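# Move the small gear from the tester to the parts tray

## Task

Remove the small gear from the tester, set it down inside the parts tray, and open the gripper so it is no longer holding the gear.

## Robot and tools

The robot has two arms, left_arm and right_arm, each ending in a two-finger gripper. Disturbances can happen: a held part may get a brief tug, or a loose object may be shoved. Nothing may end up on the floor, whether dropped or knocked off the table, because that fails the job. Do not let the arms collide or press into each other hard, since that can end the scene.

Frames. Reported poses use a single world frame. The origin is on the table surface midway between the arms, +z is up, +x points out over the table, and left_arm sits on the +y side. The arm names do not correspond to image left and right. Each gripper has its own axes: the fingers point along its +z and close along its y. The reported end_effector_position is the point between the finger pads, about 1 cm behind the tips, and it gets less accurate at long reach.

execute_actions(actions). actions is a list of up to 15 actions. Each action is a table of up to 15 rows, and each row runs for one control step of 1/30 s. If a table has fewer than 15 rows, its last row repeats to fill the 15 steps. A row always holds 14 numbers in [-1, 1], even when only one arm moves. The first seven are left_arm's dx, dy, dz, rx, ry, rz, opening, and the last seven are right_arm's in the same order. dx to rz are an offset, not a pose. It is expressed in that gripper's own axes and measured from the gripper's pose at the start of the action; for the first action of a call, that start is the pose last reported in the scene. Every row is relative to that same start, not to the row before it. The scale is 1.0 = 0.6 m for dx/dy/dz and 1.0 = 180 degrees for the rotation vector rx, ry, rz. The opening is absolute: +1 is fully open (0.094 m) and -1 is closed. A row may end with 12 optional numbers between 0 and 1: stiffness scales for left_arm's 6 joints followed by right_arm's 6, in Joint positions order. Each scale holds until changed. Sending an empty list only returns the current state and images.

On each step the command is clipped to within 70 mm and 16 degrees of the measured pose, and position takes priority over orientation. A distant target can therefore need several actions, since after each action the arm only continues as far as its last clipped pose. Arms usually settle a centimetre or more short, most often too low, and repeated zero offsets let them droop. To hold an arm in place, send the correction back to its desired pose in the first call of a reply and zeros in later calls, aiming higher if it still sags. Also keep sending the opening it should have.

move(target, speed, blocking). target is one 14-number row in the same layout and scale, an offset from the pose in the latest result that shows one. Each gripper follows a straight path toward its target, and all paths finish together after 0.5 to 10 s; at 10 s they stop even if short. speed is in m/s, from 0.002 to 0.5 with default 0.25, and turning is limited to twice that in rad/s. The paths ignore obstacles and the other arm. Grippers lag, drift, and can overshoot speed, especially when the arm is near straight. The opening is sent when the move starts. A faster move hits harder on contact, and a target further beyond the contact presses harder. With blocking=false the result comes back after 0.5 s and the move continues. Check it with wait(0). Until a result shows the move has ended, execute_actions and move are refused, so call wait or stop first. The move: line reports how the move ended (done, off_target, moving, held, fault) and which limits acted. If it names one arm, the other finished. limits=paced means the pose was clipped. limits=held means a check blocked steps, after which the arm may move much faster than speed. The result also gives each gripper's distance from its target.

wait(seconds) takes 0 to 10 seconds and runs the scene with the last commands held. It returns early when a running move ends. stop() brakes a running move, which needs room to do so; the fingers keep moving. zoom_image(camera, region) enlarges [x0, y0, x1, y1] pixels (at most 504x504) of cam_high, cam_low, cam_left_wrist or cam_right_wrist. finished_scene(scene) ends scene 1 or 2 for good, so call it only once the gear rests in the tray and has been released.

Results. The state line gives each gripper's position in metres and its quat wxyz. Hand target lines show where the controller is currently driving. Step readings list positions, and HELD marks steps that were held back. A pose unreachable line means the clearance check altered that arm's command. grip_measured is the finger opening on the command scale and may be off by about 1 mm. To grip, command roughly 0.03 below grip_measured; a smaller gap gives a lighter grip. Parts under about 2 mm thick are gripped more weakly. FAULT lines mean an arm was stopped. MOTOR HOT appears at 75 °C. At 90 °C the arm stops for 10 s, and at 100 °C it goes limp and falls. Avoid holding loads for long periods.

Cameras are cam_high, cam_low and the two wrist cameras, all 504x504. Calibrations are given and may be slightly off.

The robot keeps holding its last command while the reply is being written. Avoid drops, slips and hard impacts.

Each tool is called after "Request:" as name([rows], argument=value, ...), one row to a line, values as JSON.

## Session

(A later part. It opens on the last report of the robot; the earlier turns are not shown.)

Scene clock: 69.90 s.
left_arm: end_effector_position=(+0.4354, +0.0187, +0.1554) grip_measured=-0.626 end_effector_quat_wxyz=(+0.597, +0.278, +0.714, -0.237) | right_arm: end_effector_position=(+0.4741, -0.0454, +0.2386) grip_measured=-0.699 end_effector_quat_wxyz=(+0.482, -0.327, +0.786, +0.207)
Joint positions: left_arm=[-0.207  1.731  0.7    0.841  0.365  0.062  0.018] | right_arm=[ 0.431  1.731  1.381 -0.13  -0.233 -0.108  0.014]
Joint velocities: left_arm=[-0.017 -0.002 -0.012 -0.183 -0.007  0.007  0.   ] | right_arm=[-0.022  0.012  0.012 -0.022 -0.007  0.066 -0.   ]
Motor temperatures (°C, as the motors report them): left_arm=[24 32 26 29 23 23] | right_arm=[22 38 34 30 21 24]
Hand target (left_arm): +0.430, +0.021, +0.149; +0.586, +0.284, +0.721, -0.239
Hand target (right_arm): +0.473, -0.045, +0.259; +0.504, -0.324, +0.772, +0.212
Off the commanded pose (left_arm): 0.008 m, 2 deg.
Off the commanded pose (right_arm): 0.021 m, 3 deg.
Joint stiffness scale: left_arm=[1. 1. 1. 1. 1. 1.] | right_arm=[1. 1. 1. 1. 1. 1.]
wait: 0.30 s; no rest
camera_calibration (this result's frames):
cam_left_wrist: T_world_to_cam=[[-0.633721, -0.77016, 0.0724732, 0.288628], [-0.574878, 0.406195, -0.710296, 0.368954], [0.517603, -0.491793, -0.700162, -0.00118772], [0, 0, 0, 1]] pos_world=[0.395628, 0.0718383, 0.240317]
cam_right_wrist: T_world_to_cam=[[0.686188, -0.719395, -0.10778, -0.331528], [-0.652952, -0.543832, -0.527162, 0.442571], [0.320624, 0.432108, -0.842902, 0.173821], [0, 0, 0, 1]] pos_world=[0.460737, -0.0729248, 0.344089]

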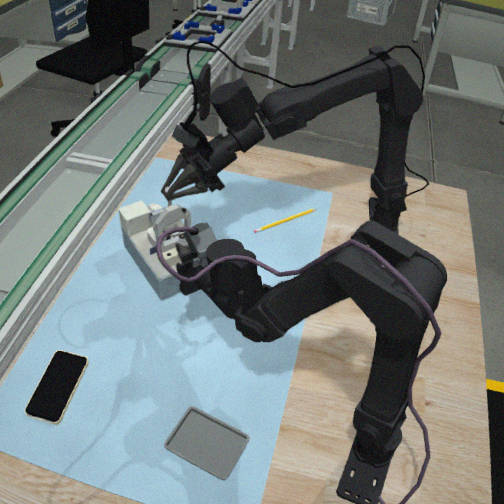

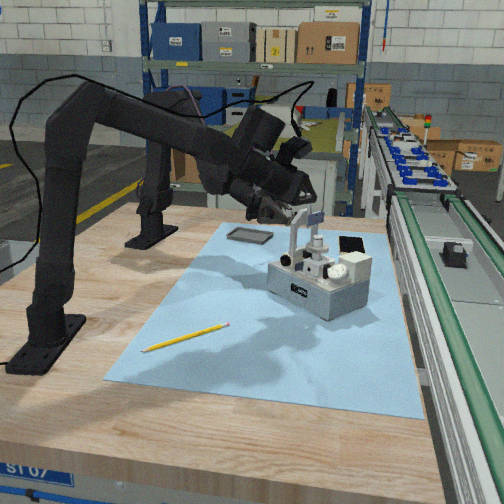

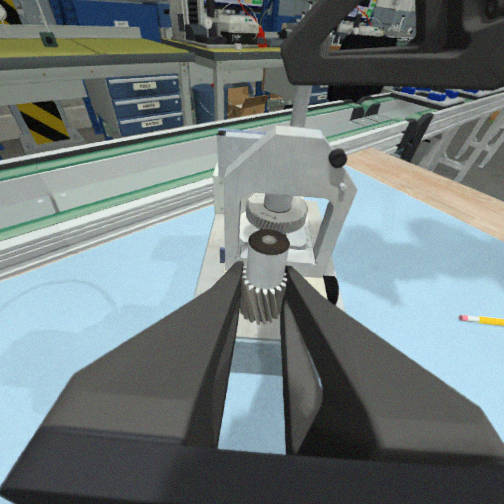

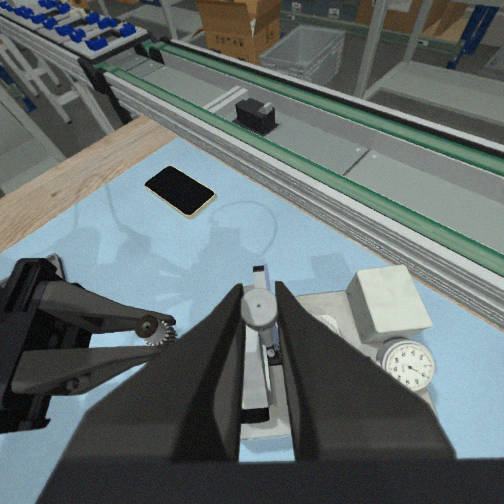

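Request:
execute_actions([
  [[0.0113,0.0,-0.010,0.0,0.012,0.0,-0.66,-0.029,0.001,-0.0146,0.0,-0.016,-0.002,-0.735],[0.0118,0.0015,-0.014,0.0,0.015,0.0,-0.66,-0.027,0.001,-0.0136,0.0,-0.015,-0.002,-0.735],[0.0124,0.0035,-0.019,0.0,0.019,0.0,-0.66,-0.025,0.001,-0.0125,0.0,-0.014,-0.002,-0.735],[0.013,0.006,-0.025,0.0,0.024,0.0,-0.66,-0.023,0.001,-0.0115,0.0,-0.013,-0.002,-0.735],[0.014,0.009,-0.032,0.0,0.03,0.0,-0.66,-0.021,0.001,-0.0105,0.0,-0.012,-0.002,-0.735],[0.0148,0.012,-0.039,0.0,0.036,0.0,-0.66,-0.019,0.001,-0.0094,0.0,-0.011,-0.002,-0.735],[0.0157,0.0148,-0.0457,0.0,0.0415,0.0,-0.66,-0.0167,0.001,-0.0084,0.0,-0.010,-0.002,-0.735],[0.0165,0.0176,-0.0524,0.0,0.047,0.0,-0.66,-0.0146,0.001,-0.0073,0.0,-0.009,-0.001,-0.735],[0.0174,0.0204,-0.059,0.0,0.0525,0.0,-0.66,-0.0125,0.001,-0.0063,0.0,-0.008,-0.001,-0.735],[0.0182,0.0232,-0.0658,0.0,0.058,0.0,-0.66,-0.0104,0.001,-0.0052,0.0,-0.0075,-0.001,-0.735],[0.019,0.026,-0.0725,0.0,0.0635,0.0,-0.66,-0.0083,0.001,-0.0042,0.0,-0.007,-0.001,-0.735],[0.02,0.0288,-0.0792,0.0,0.069,0.0,-0.66,-0.0063,0.001,-0.0031,0.0,-0.0065,-0.001,-0.735],[0.0208,0.0316,-0.0859,0.0,0.0745,0.0,-0.66,-0.0042,0.001,-0.002,0.0,-0.006,-0.001,-0.735],[0.0217,0.0344,-0.0926,0.0,0.08,0.0,-0.66,-0.002,0.001,-0.001,0.0,-0.0055,-0.001,-0.735],[0.0225,0.0372,-0.0993,0.0,0.085,0.0,-0.66,0.0,0.001,0.0,0.0,-0.005,-0.001,-0.735]],
])

Request:
move(target=[0.265,0.162,-0.373,0.0,0.405,0.0,-0.66,-0.012,0.0,-0.006,0.0,-0.006,0.0,-0.735], speed=0.4)

Scene clock: 73.30 s.
left_arm: end_effector_position=(+0.4181, +0.0671, +0.1672) grip_measured=-0.626 end_effector_quat_wxyz=(+0.554, +0.283, +0.756, -0.203) | right_arm: end_effector_position=(+0.4742, -0.0454, +0.2297) grip_measured=-0.699 end_effector_quat_wxyz=(+0.476, -0.329, +0.789, +0.205)
Joint positions: left_arm=[-0.099  1.5    0.684  0.477  0.416  0.148  0.018] | right_arm=[ 0.431  1.741  1.368 -0.123 -0.233 -0.111  0.014]
Joint velocities: left_arm=[ 0.271 -0.476  0.002 -1.048  0.227  0.271  0.001] | right_arm=[-0.002 -0.007 -0.071  0.125  0.007  0.007 -0.001]
Motor temperatures (°C, as the motors report them): left_arm=[24 32 26 29 23 23] | right_arm=[22 38 33 30 21 24]
Hand target (left_arm): +0.404, +0.075, +0.154; +0.510, +0.298, +0.781, -0.204
Hand target (right_arm): +0.474, -0.045, +0.239; +0.488, -0.326, +0.782, +0.208
Off the commanded pose (left_arm): 0.021 m, 8 deg.
Off the commanded pose (right_arm): 0.009 m, 2 deg.
Joint stiffness scale: left_arm=[1. 1. 1. 1. 1. 1.] | right_arm=[1. 1. 1. 1. 1. 1.]
Step readings (end_effector_position):
0: left_arm (+0.4346, +0.0185, +0.1527) | right_arm (+0.4741, -0.0454, +0.2386)
1: left_arm (+0.4345, +0.0186, +0.1524) | right_arm (+0.4741, -0.0454, +0.2386)
2: left_arm (+0.4341, +0.0187, +0.1520) | right_arm (+0.4741, -0.0454, +0.2386)
4: left_arm (+0.4318, +0.0210, +0.1509) | right_arm (+0.4742, -0.0454, +0.2379)
8: left_arm (+0.4274, +0.0355, +0.1560) | right_arm (+0.4743, -0.0453, +0.2353)
15: end_effector_position above
camera_calibration (this result's frames):
cam_left_wrist: T_world_to_cam=[[-0.598929, -0.799165, 0.0511732, 0.305032], [-0.650407, 0.448173, -0.613279, 0.360147], [0.467177, -0.400594, -0.788207, 0.0695211], [0, 0, 0, 1]] pos_world=[0.384456, 0.110212, 0.260058]
cam_right_wrist: T_world_to_cam=[[0.686091, -0.719426, -0.108196, -0.332368], [-0.657495, -0.549501, -0.515509, 0.437197], [0.311417, 0.424824, -0.850026, 0.171957], [0, 0, 0, 1]] pos_world=[0.461939, -0.0719253, 0.335586]

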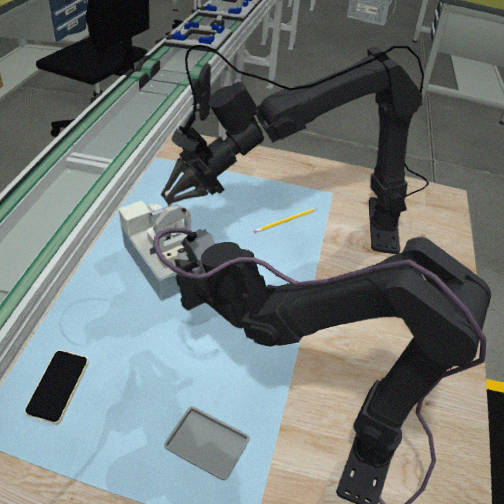

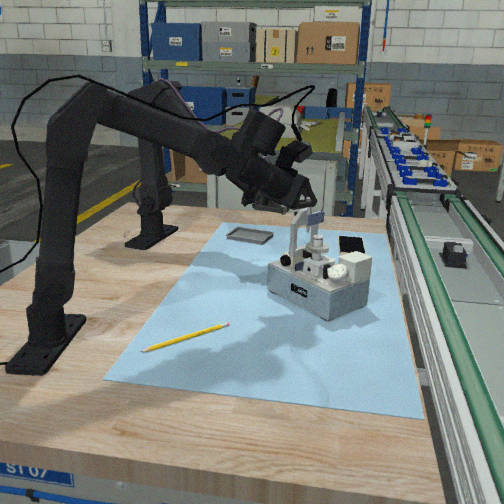

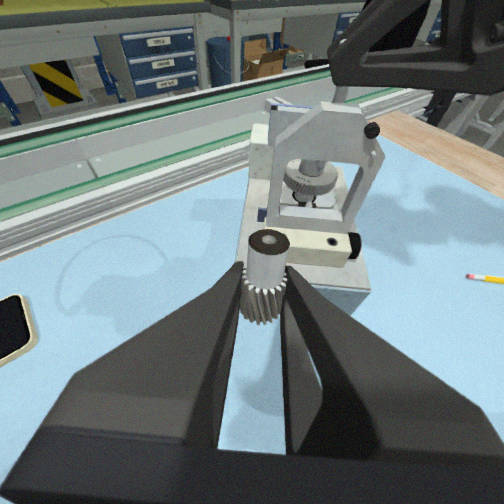

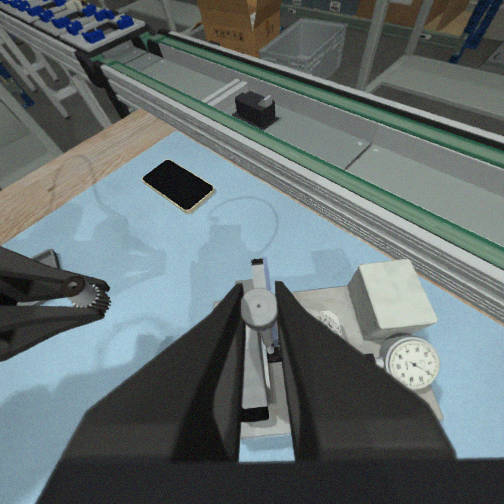

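Scene clock: 75.53 s.
left_arm: end_effector_position=(+0.2817, +0.3069, +0.0814) grip_measured=-0.626 end_effector_quat_wxyz=(+0.006, +0.340, +0.941, -0.002) | right_arm: end_effector_position=(+0.4743, -0.0451, +0.2285) grip_measured=-0.699 end_effector_quat_wxyz=(+0.475, -0.329, +0.790, +0.205)
Joint positions: left_arm=[ 0.384  1.567  1.116 -1.111  0.01   0.904  0.018] | right_arm=[ 0.431  1.743  1.367 -0.121 -0.234 -0.113  0.014]
Joint velocities: left_arm=[-0.002  0.017  0.007  0.007  0.022  0.051  0.001] | right_arm=[ 0.017  0.007 -0.002 -0.022  0.037  0.022 -0.001]
Motor temperatures (°C, as the motors report them): left_arm=[24 31 26 28 23 23] | right_arm=[22 37 33 30 21 24]
Hand target (left_arm): +0.283, +0.310, +0.085; +0.003, +0.340, +0.941, +0.000
Hand target (right_arm): +0.474, -0.045, +0.238; +0.484, -0.327, +0.785, +0.208
Off the commanded pose (left_arm): 0.006 m, 2 deg.
Off the commanded pose (right_arm): 0.009 m, 1 deg.
Joint stiffness scale: left_arm=[1. 1. 1. 1. 1. 1.] | right_arm=[1. 1. 1. 1. 1. 1.]
move: done
camera_calibration (this result's frames):
cam_left_wrist: T_world_to_cam=[[-0.577558, -0.814995, -0.0470068, 0.426198], [-0.695534, 0.46112, 0.551, 0.0253641], [-0.427386, 0.350929, -0.83318, 0.18668], [0, 0, 0, 1]] pos_world=[0.34358, 0.270142, 0.161596]
cam_right_wrist: T_world_to_cam=[[0.687067, -0.718502, -0.108138, -0.332796], [-0.657261, -0.551137, -0.514059, 0.436256], [0.309754, 0.424268, -0.850911, 0.171706], [0, 0, 0, 1]] pos_world=[0.462201, -0.0715273, 0.33438]

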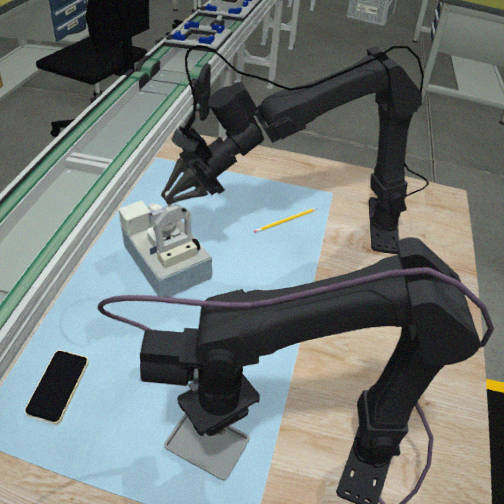

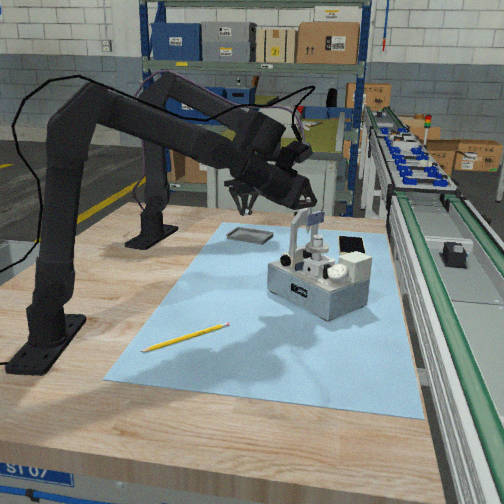

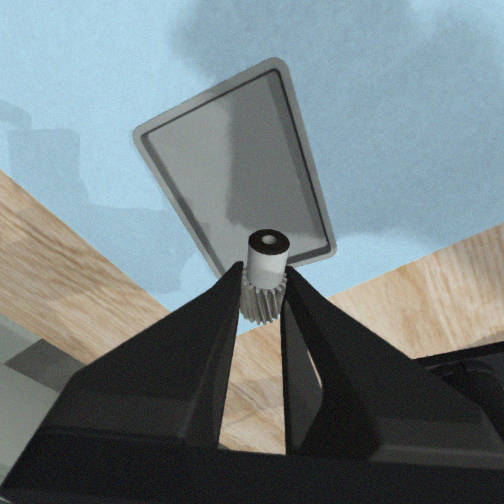

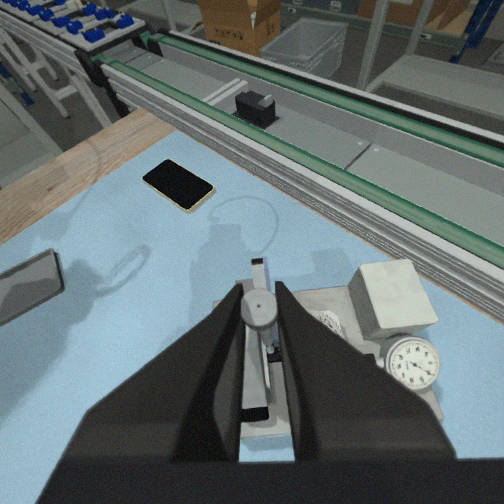

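Request:
move(target=[-0.008,0.02,0.09,0.0,0.02,0.0,-0.66,-0.02,0.0,-0.11,0.0,0.0,0.0,-0.2], speed=0.12)

Scene clock: 78.27 s.
left_arm: end_effector_position=(+0.2936, +0.3146, +0.0310) grip_measured=-0.626 end_effector_quat_wxyz=(-0.022, +0.338, +0.941, +0.005) | right_arm: end_effector_position=(+0.4408, -0.0764, +0.2777) grip_measured=-0.202 end_effector_quat_wxyz=(+0.488, -0.328, +0.782, +0.208)
Joint positions: left_arm=[ 0.375  1.714  1.063 -0.952 -0.032  0.892  0.018] | right_arm=[ 0.4    1.551  1.33  -0.248 -0.263 -0.124  0.037]
Joint velocities: left_arm=[-0.007  0.002 -0.002  0.051 -0.066 -0.007  0.   ] | right_arm=[-0.022 -0.002 -0.007 -0.051 -0.051  0.037 -0.001]
Motor temperatures (°C, as the motors report them): left_arm=[24 31 26 27 23 23] | right_arm=[22 36 32 30 21 24]
Hand target (left_arm): +0.294, +0.313, +0.027; -0.023, +0.339, +0.940, +0.009
Hand target (right_arm): +0.437, -0.083, +0.269; +0.476, -0.329, +0.790, +0.206
Off the commanded pose (left_arm): 0.004 m, 0 deg.
Off the commanded pose (right_arm): 0.011 m, 2 deg.
Joint stiffness scale: left_arm=[1. 1. 1. 1. 1. 1.] | right_arm=[1. 1. 1. 1. 1. 1.]
move: off_target (right_arm)
camera_calibration (this result's frames):
cam_left_wrist: T_world_to_cam=[[-0.577407, -0.815172, -0.0457859, 0.436971], [-0.668989, 0.440225, 0.598879, 0.055142], [-0.468033, 0.376427, -0.79953, 0.150023], [0, 0, 0, 1]] pos_world=[0.359415, 0.275459, 0.106931]
cam_right_wrist: T_world_to_cam=[[0.689921, -0.716325, -0.104344, -0.329135], [-0.644044, -0.541608, -0.540249, 0.424433], [0.33048, 0.439931, -0.835011, 0.224895], [0, 0, 0, 1]] pos_world=[0.426107, -0.104829, 0.382746]

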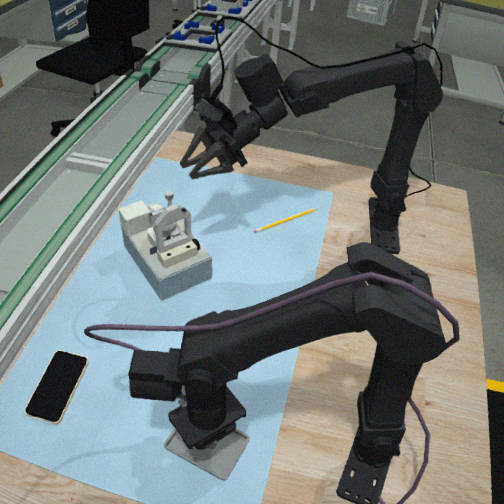

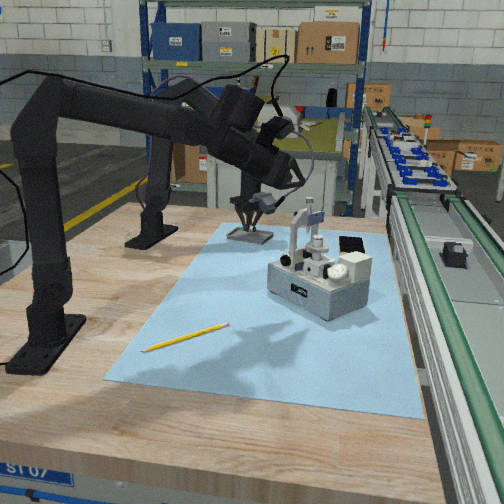

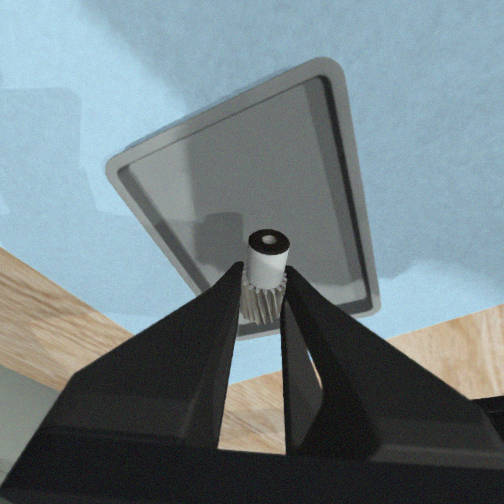

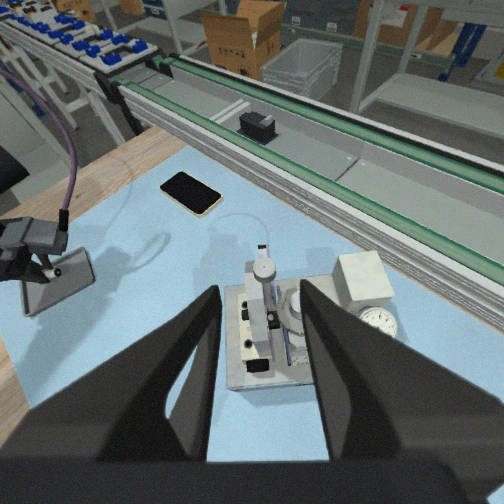

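Request:
execute_actions([
  [[0,0,0.0085,0,0,0,-0.66,0,0,0,0,0,0,-0.2],[0,0,0.0105,0,0,0,-0.66,0,0,0,0,0,0,-0.2],[0,0,0.013,0,0,0,-0.66,0,0,0,0,0,0,-0.2],[-0.0005,0,0.0155,0,0,0,-0.66,0,0,0,0,0,0,-0.2],[-0.0005,0,0.018,0,0,0,-0.66,0,0,0,0,0,0,-0.2],[-0.0005,0,0.0205,0,0,0,-0.66,0,0,0,0,0,0,-0.2],[-0.001,0,0.023,0,0,0,-0.66,0,0,0,0,0,0,-0.2],[-0.001,0,0.025,0,0,0,-0.66,0,0,0,0,0,0,-0.2],[-0.001,0,0.027,0,0,0,-0.66,0,0,0,0,0,0,-0.2],[-0.001,0,0.0285,0,0,0,-0.66,0,0,0,0,0,0,-0.2],[-0.0015,0,0.030,0,0,0,-0.66,0,0,0,0,0,0,-0.2],[-0.0015,0,0.031,0,0,0,-0.66,0,0,0,0,0,0,-0.2],[-0.0015,0,0.032,0,0,0,-0.66,0,0,0,0,0,0,-0.2],[-0.0015,0,0.0328,0,0,0,-0.66,0,0,0,0,0,0,-0.2],[-0.0015,0,0.0333,0,0,0,-0.66,0,0,0,0,0,0,-0.2]],
])

Request:
wait(seconds=0.3)

Scene clock: 80.27 s.
left_arm: end_effector_position=(+0.2921, +0.3143, +0.0169) grip_measured=-0.626 end_effector_quat_wxyz=(-0.025, +0.338, +0.941, +0.004) | right_arm: end_effector_position=(+0.4407, -0.0765, +0.2773) grip_measured=-0.202 end_effector_quat_wxyz=(+0.488, -0.328, +0.782, +0.208)
Joint positions: left_arm=[ 0.375  1.738  1.029 -0.901 -0.032  0.892  0.018] | right_arm=[ 0.4    1.551  1.33  -0.249 -0.263 -0.124  0.037]
Joint velocities: left_arm=[ 0.002  0.022 -0.017  0.066 -0.037 -0.007  0.   ] | right_arm=[-0.012 -0.002 -0.022  0.022  0.037 -0.022 -0.001]
Motor temperatures (°C, as the motors report them): left_arm=[24 30 26 27 23 23] | right_arm=[22 36 32 30 21 24]
Hand target (left_arm): +0.294, +0.315, +0.011; -0.022, +0.338, +0.941, +0.005
Hand target (right_arm): +0.441, -0.076, +0.278; +0.488, -0.328, +0.782, +0.208
Off the commanded pose (left_arm): 0.006 m, 0 deg.
Off the commanded pose (right_arm): 0.000 m, 0 deg.
Joint stiffness scale: left_arm=[1. 1. 1. 1. 1. 1.] | right_arm=[1. 1. 1. 1. 1. 1.]
Step readings (end_effector_position):
0: left_arm (+0.2939, +0.3147, +0.0310) | right_arm (+0.4407, -0.0765, +0.2773)
1: left_arm (+0.2940, +0.3147, +0.0310) | right_arm (+0.4407, -0.0765, +0.2773)
2: left_arm (+0.2942, +0.3148, +0.0310) | right_arm (+0.4407, -0.0765, +0.2773)
4: left_arm (+0.2950, +0.3149, +0.0307) | right_arm (+0.4407, -0.0765, +0.2773)
8: left_arm (+0.2940, +0.3147, +0.0261) | right_arm (+0.4407, -0.0765, +0.2773)
15: end_effector_position above
camera_calibration (this result's frames):
cam_left_wrist: T_world_to_cam=[[-0.577698, -0.815205, -0.0413127, 0.435248], [-0.66512, 0.440794, 0.602757, 0.0613197], [-0.47316, 0.375689, -0.796855, 0.13976], [0, 0, 0, 1]] pos_world=[0.358355, 0.27528, 0.0923888]
cam_right_wrist: T_world_to_cam=[[0.689927, -0.716312, -0.104391, -0.329115], [-0.64454, -0.542245, -0.539017, 0.423944], [0.329499, 0.439167, -0.835801, 0.225297], [0, 0, 0, 1]] pos_world=[0.426079, -0.10481, 0.382459]

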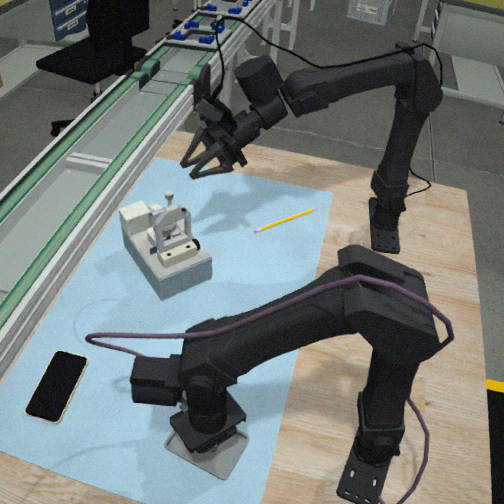

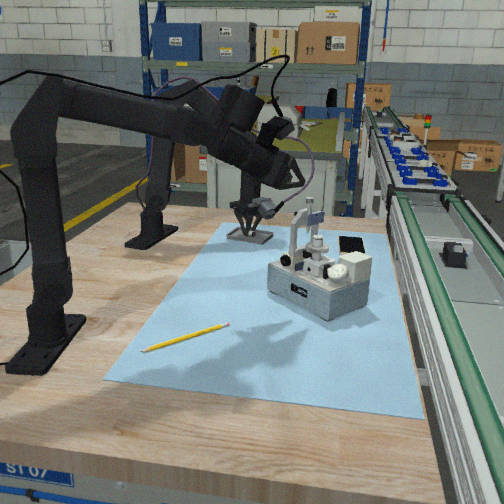

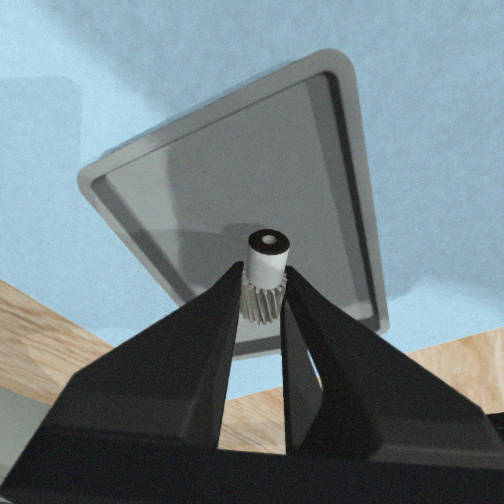

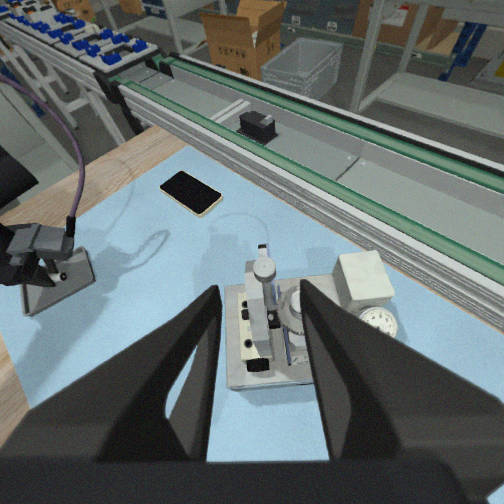

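Scene clock: 80.57 s.
left_arm: end_effector_position=(+0.2946, +0.3149, +0.0162) grip_measured=-0.626 end_effector_quat_wxyz=(-0.021, +0.338, +0.941, +0.006) | right_arm: end_effector_position=(+0.4407, -0.0765, +0.2773) grip_measured=-0.202 end_effector_quat_wxyz=(+0.488, -0.328, +0.782, +0.208)
Joint positions: left_arm=[ 0.375  1.739  1.028 -0.888 -0.032  0.892  0.018] | right_arm=[ 0.4    1.551  1.33  -0.249 -0.263 -0.124  0.037]
Joint velocities: left_arm=[ 0.002 -0.007  0.007  0.066  0.007  0.007 -0.001] | right_arm=[-0.042  0.002 -0.007  0.007 -0.051  0.037  0.001]
Motor temperatures (°C, as the motors report them): left_arm=[24 30 26 27 23 23] | right_arm=[22 36 32 30 21 24]
Hand target (left_arm): +0.294, +0.315, +0.011; -0.022, +0.338, +0.941, +0.005
Hand target (right_arm): +0.441, -0.076, +0.278; +0.488, -0.328, +0.782, +0.208
Off the commanded pose (left_arm): 0.005 m, 0 deg.
Off the commanded pose (right_arm): 0.000 m, 0 deg.
Joint stiffness scale: left_arm=[1. 1. 1. 1. 1. 1.] | right_arm=[1. 1. 1. 1. 1. 1.]
wait: 0.30 s; no rest
camera_calibration (this result's frames):
cam_left_wrist: T_world_to_cam=[[-0.577243, -0.815111, -0.0488294, 0.437074], [-0.671172, 0.43955, 0.596929, 0.0654428], [-0.4651, 0.377346, -0.800807, 0.137414], [0, 0, 0, 1]] pos_world=[0.360133, 0.275645, 0.0923196]
cam_right_wrist: T_world_to_cam=[[0.689927, -0.716312, -0.104391, -0.329115], [-0.64454, -0.542245, -0.539017, 0.423944], [0.329499, 0.439167, -0.835801, 0.225297], [0, 0, 0, 1]] pos_world=[0.426079, -0.10481, 0.382459]

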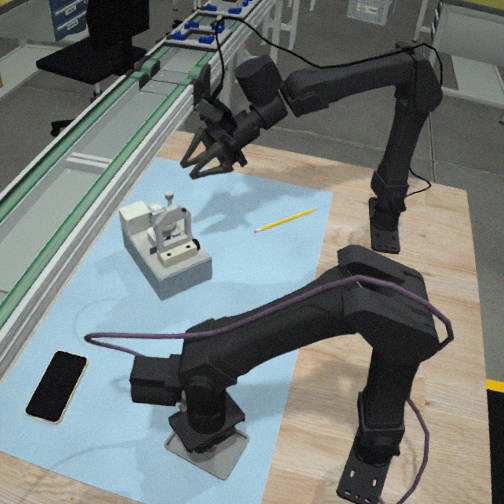

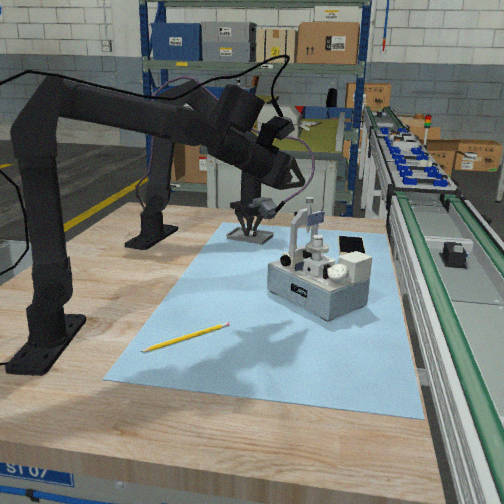

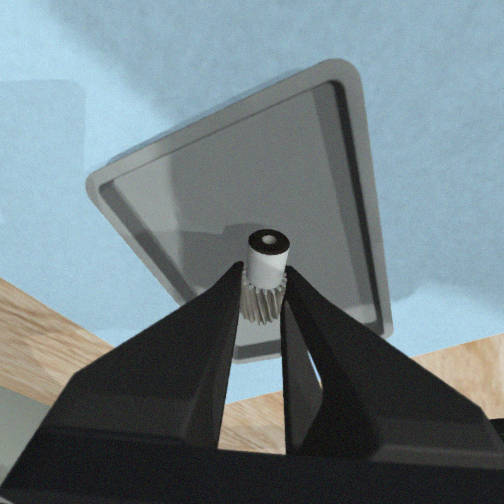

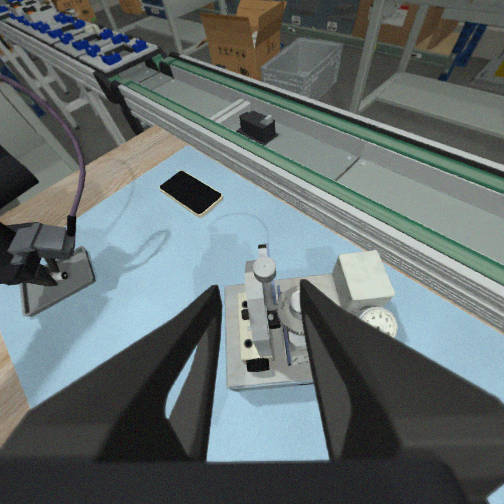

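Request:
zoom_image(camera="cam_left_wrist", region=[70, 40, 410, 380])

Request:
zoom_image(camera="cam_low", region=[215, 195, 285, 255])

Region (70, 40, 410, 380) of cam_left_wrist's 504x504 image, scaled by 1.482, with more detail than that image has.

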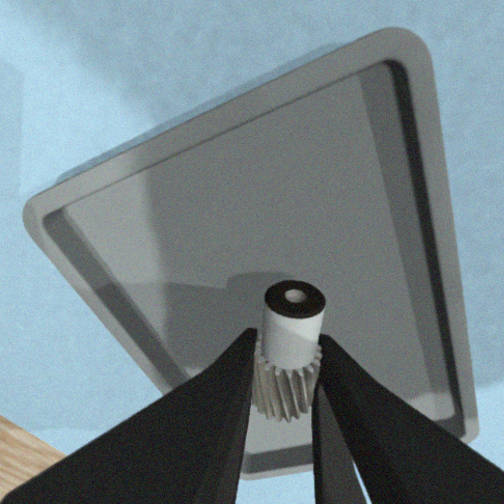

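Region (215, 195, 285, 255) of cam_low's 504x504 image, scaled by 7.200, with more detail than that image has; it fills the top 432 rows of this view, and the rest is white.

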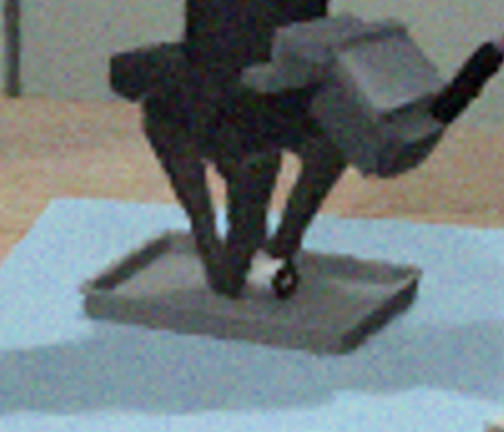

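Request:
execute_actions([
  [[0,0,0.0095,0,0,0,-0.66,0,0,0,0,0,0,-0.2],[0,0,0.0105,0,0,0,-0.66,0,0,0,0,0,0,-0.2],[0,0,0.0115,0,0,0,-0.66,0,0,0,0,0,0,-0.2],[0,0,0.0125,0,0,0,-0.66,0,0,0,0,0,0,-0.2],[0,0,0.0135,0,0,0,-0.66,0,0,0,0,0,0,-0.2],[0,0,0.0135,0,0,0,-0.65,0,0,0,0,0,0,-0.2],[0,0,0.0135,0,0,0,-0.64,0,0,0,0,0,0,-0.2],[0,0,0.0135,0,0,0,-0.63,0,0,0,0,0,0,-0.2],[0,0,0.0135,0,0,0,-0.615,0,0,0,0,0,0,-0.2],[0,0,0.0125,0,0,0,-0.59,0,0,0,0,0,0,-0.2],[0,0,0.011,0,0,0,-0.55,0,0,0,0,0,0,-0.2],[0,0,0.009,0,0,0,-0.5,0,0,0,0,0,0,-0.2],[0,0,0.007,0,0,0,-0.44,0,0,0,0,0,0,-0.2],[0,0,0.005,0,0,0,-0.38,0,0,0,0,0,0,-0.2],[0,0,0.003,0,0,0,-0.33,0,0,0,0,0,0,-0.2]],
])

Request:
move(target=[0,0,-0.1,0,0,0,-0.33,0,0,0,0,0,0,-0.2], speed=0.2)

Scene clock: 82.00 s.
left_arm: end_effector_position=(+0.2981, +0.3156, +0.0162) grip_measured=-0.360 end_effector_quat_wxyz=(-0.014, +0.338, +0.941, +0.010) | right_arm: end_effector_position=(+0.4407, -0.0765, +0.2773) grip_measured=-0.202 end_effector_quat_wxyz=(+0.488, -0.328, +0.782, +0.208)
Joint positions: left_arm=[ 0.375  1.739  1.028 -0.874 -0.032  0.892  0.03 ] | right_arm=[ 0.4    1.551  1.33  -0.249 -0.263 -0.124  0.037]
Joint velocities: left_arm=[-0.007 -0.012  0.007  0.066  0.022 -0.007  0.055] | right_arm=[-0.012  0.007  0.002 -0.022 -0.066 -0.066 -0.   ]
Motor temperatures (°C, as the motors report them): left_arm=[24 30 26 27 23 23] | right_arm=[22 35 32 30 21 24]
Hand target (left_arm): +0.295, +0.315, +0.014; -0.020, +0.338, +0.941, +0.007
Hand target (right_arm): +0.441, -0.077, +0.277; +0.488, -0.328, +0.782, +0.208
Off the commanded pose (left_arm): 0.004 m, 1 deg.
Off the commanded pose (right_arm): 0.000 m, 0 deg.
Joint stiffness scale: left_arm=[1. 1. 1. 1. 1. 1.] | right_arm=[1. 1. 1. 1. 1. 1.]
Step readings (end_effector_position):
0: left_arm (+0.2950, +0.3149, +0.0162) | right_arm (+0.4407, -0.0765, +0.2773)
1: left_arm (+0.2951, +0.3150, +0.0162) | right_arm (+0.4407, -0.0765, +0.2773)
2: left_arm (+0.2953, +0.3150, +0.0162) | right_arm (+0.4407, -0.0765, +0.2773)
4: left_arm (+0.2961, +0.3152, +0.0162) | right_arm (+0.4407, -0.0765, +0.2773)
8: left_arm (+0.2977, +0.3155, +0.0162) | right_arm (+0.4407, -0.0765, +0.2773)
15: end_effector_position above
camera_calibration (this result's frames):
cam_left_wrist: T_world_to_cam=[[-0.576475, -0.814953, -0.0593995, 0.439589], [-0.679589, 0.437819, 0.588619, 0.0707287], [-0.453691, 0.379691, -0.806225, 0.134664], [0, 0, 0, 1]] pos_world=[0.362575, 0.276147, 0.0930487]
cam_right_wrist: T_world_to_cam=[[0.689927, -0.716312, -0.104391, -0.329115], [-0.64454, -0.542245, -0.539017, 0.423944], [0.329499, 0.439167, -0.835801, 0.225297], [0, 0, 0, 1]] pos_world=[0.426079, -0.10481, 0.382459]

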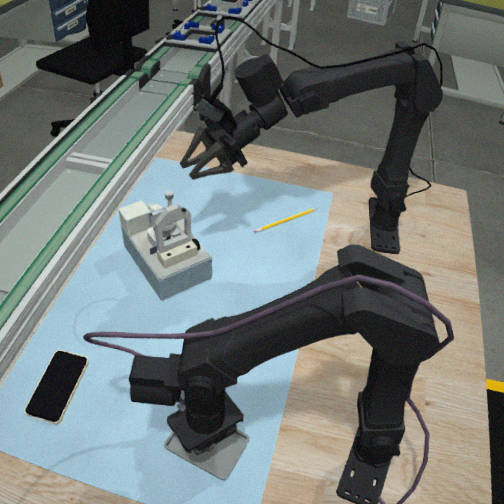

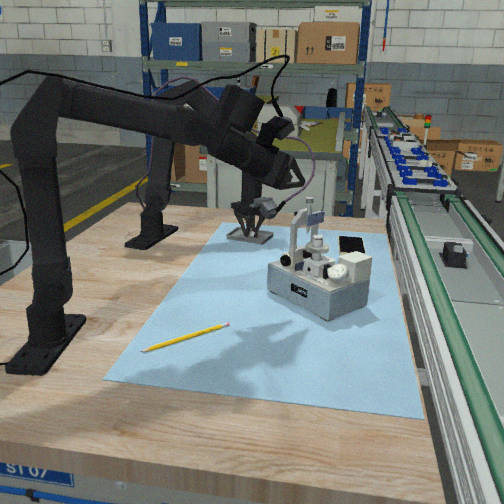

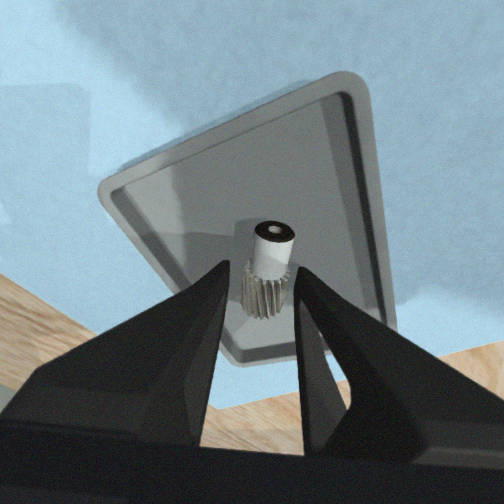

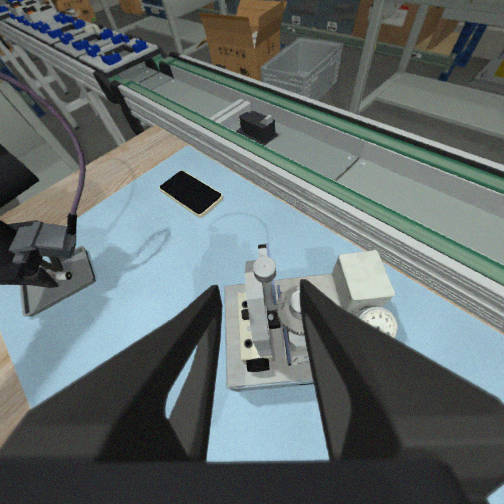

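Scene clock: 83.07 s.
left_arm: end_effector_position=(+0.2987, +0.3157, +0.0708) grip_measured=-0.333 end_effector_quat_wxyz=(-0.015, +0.337, +0.941, +0.010) | right_arm: end_effector_position=(+0.4407, -0.0765, +0.2773) grip_measured=-0.202 end_effector_quat_wxyz=(+0.488, -0.328, +0.782, +0.208)
Joint positions: left_arm=[ 0.375  1.667  1.177 -1.096 -0.032  0.889  0.031] | right_arm=[ 0.4    1.551  1.33  -0.249 -0.263 -0.124  0.037]
Joint velocities: left_arm=[ 0.007  0.002  0.017 -0.037  0.007  0.022 -0.001] | right_arm=[ 0.027 -0.002 -0.012  0.051 -0.081  0.022  0.002]
Motor temperatures (°C, as the motors report them): left_arm=[24 30 26 26 23 23] | right_arm=[22 35 32 30 21 24]
Hand target (left_arm): +0.299, +0.313, +0.076; -0.014, +0.338, +0.941, +0.010
Hand target (right_arm): +0.441, -0.077, +0.277; +0.488, -0.328, +0.782, +0.208
Off the commanded pose (left_arm): 0.006 m, 0 deg.
Off the commanded pose (right_arm): 0.000 m, 0 deg.
Joint stiffness scale: left_arm=[1. 1. 1. 1. 1. 1.] | right_arm=[1. 1. 1. 1. 1. 1.]
move: done
camera_calibration (this result's frames):
cam_left_wrist: T_world_to_cam=[[-0.574026, -0.816713, -0.058946, 0.443044], [-0.680533, 0.435799, 0.589028, 0.0397909], [-0.455378, 0.378232, -0.80596, 0.17987], [0, 0, 0, 1]] pos_world=[0.363306, 0.276467, 0.147646]
cam_right_wrist: T_world_to_cam=[[0.689927, -0.716312, -0.104391, -0.329115], [-0.64454, -0.542245, -0.539017, 0.423944], [0.329499, 0.439167, -0.835801, 0.225297], [0, 0, 0, 1]] pos_world=[0.426079, -0.10481, 0.382459]

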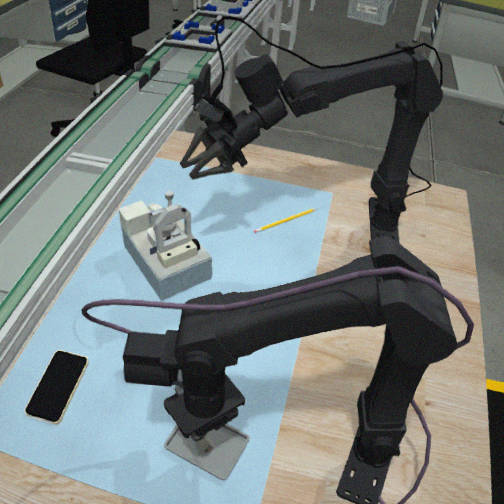

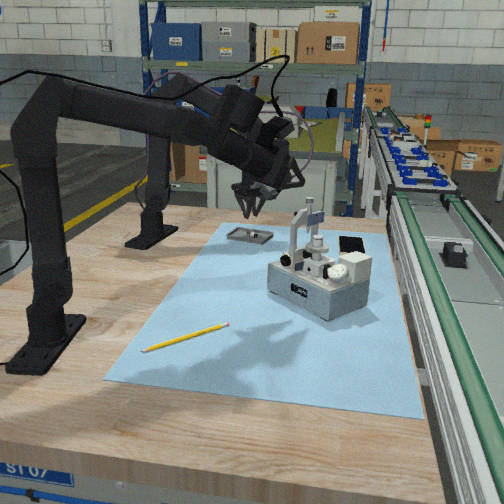

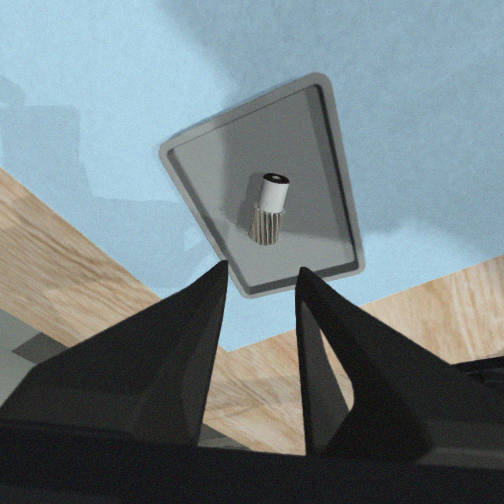

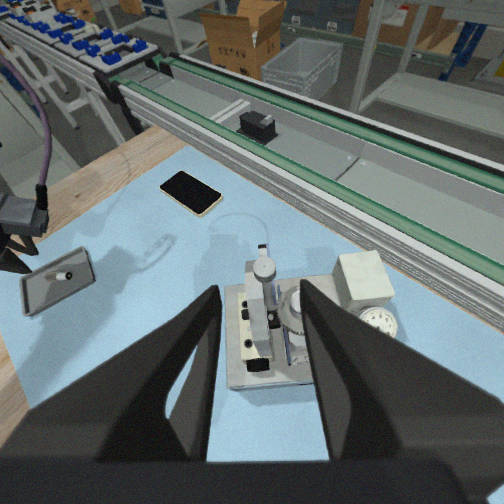

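The gear lies in the tray and both grippers are free.

Request:
finished_scene(scene=1)

The scene is finished: the task was done.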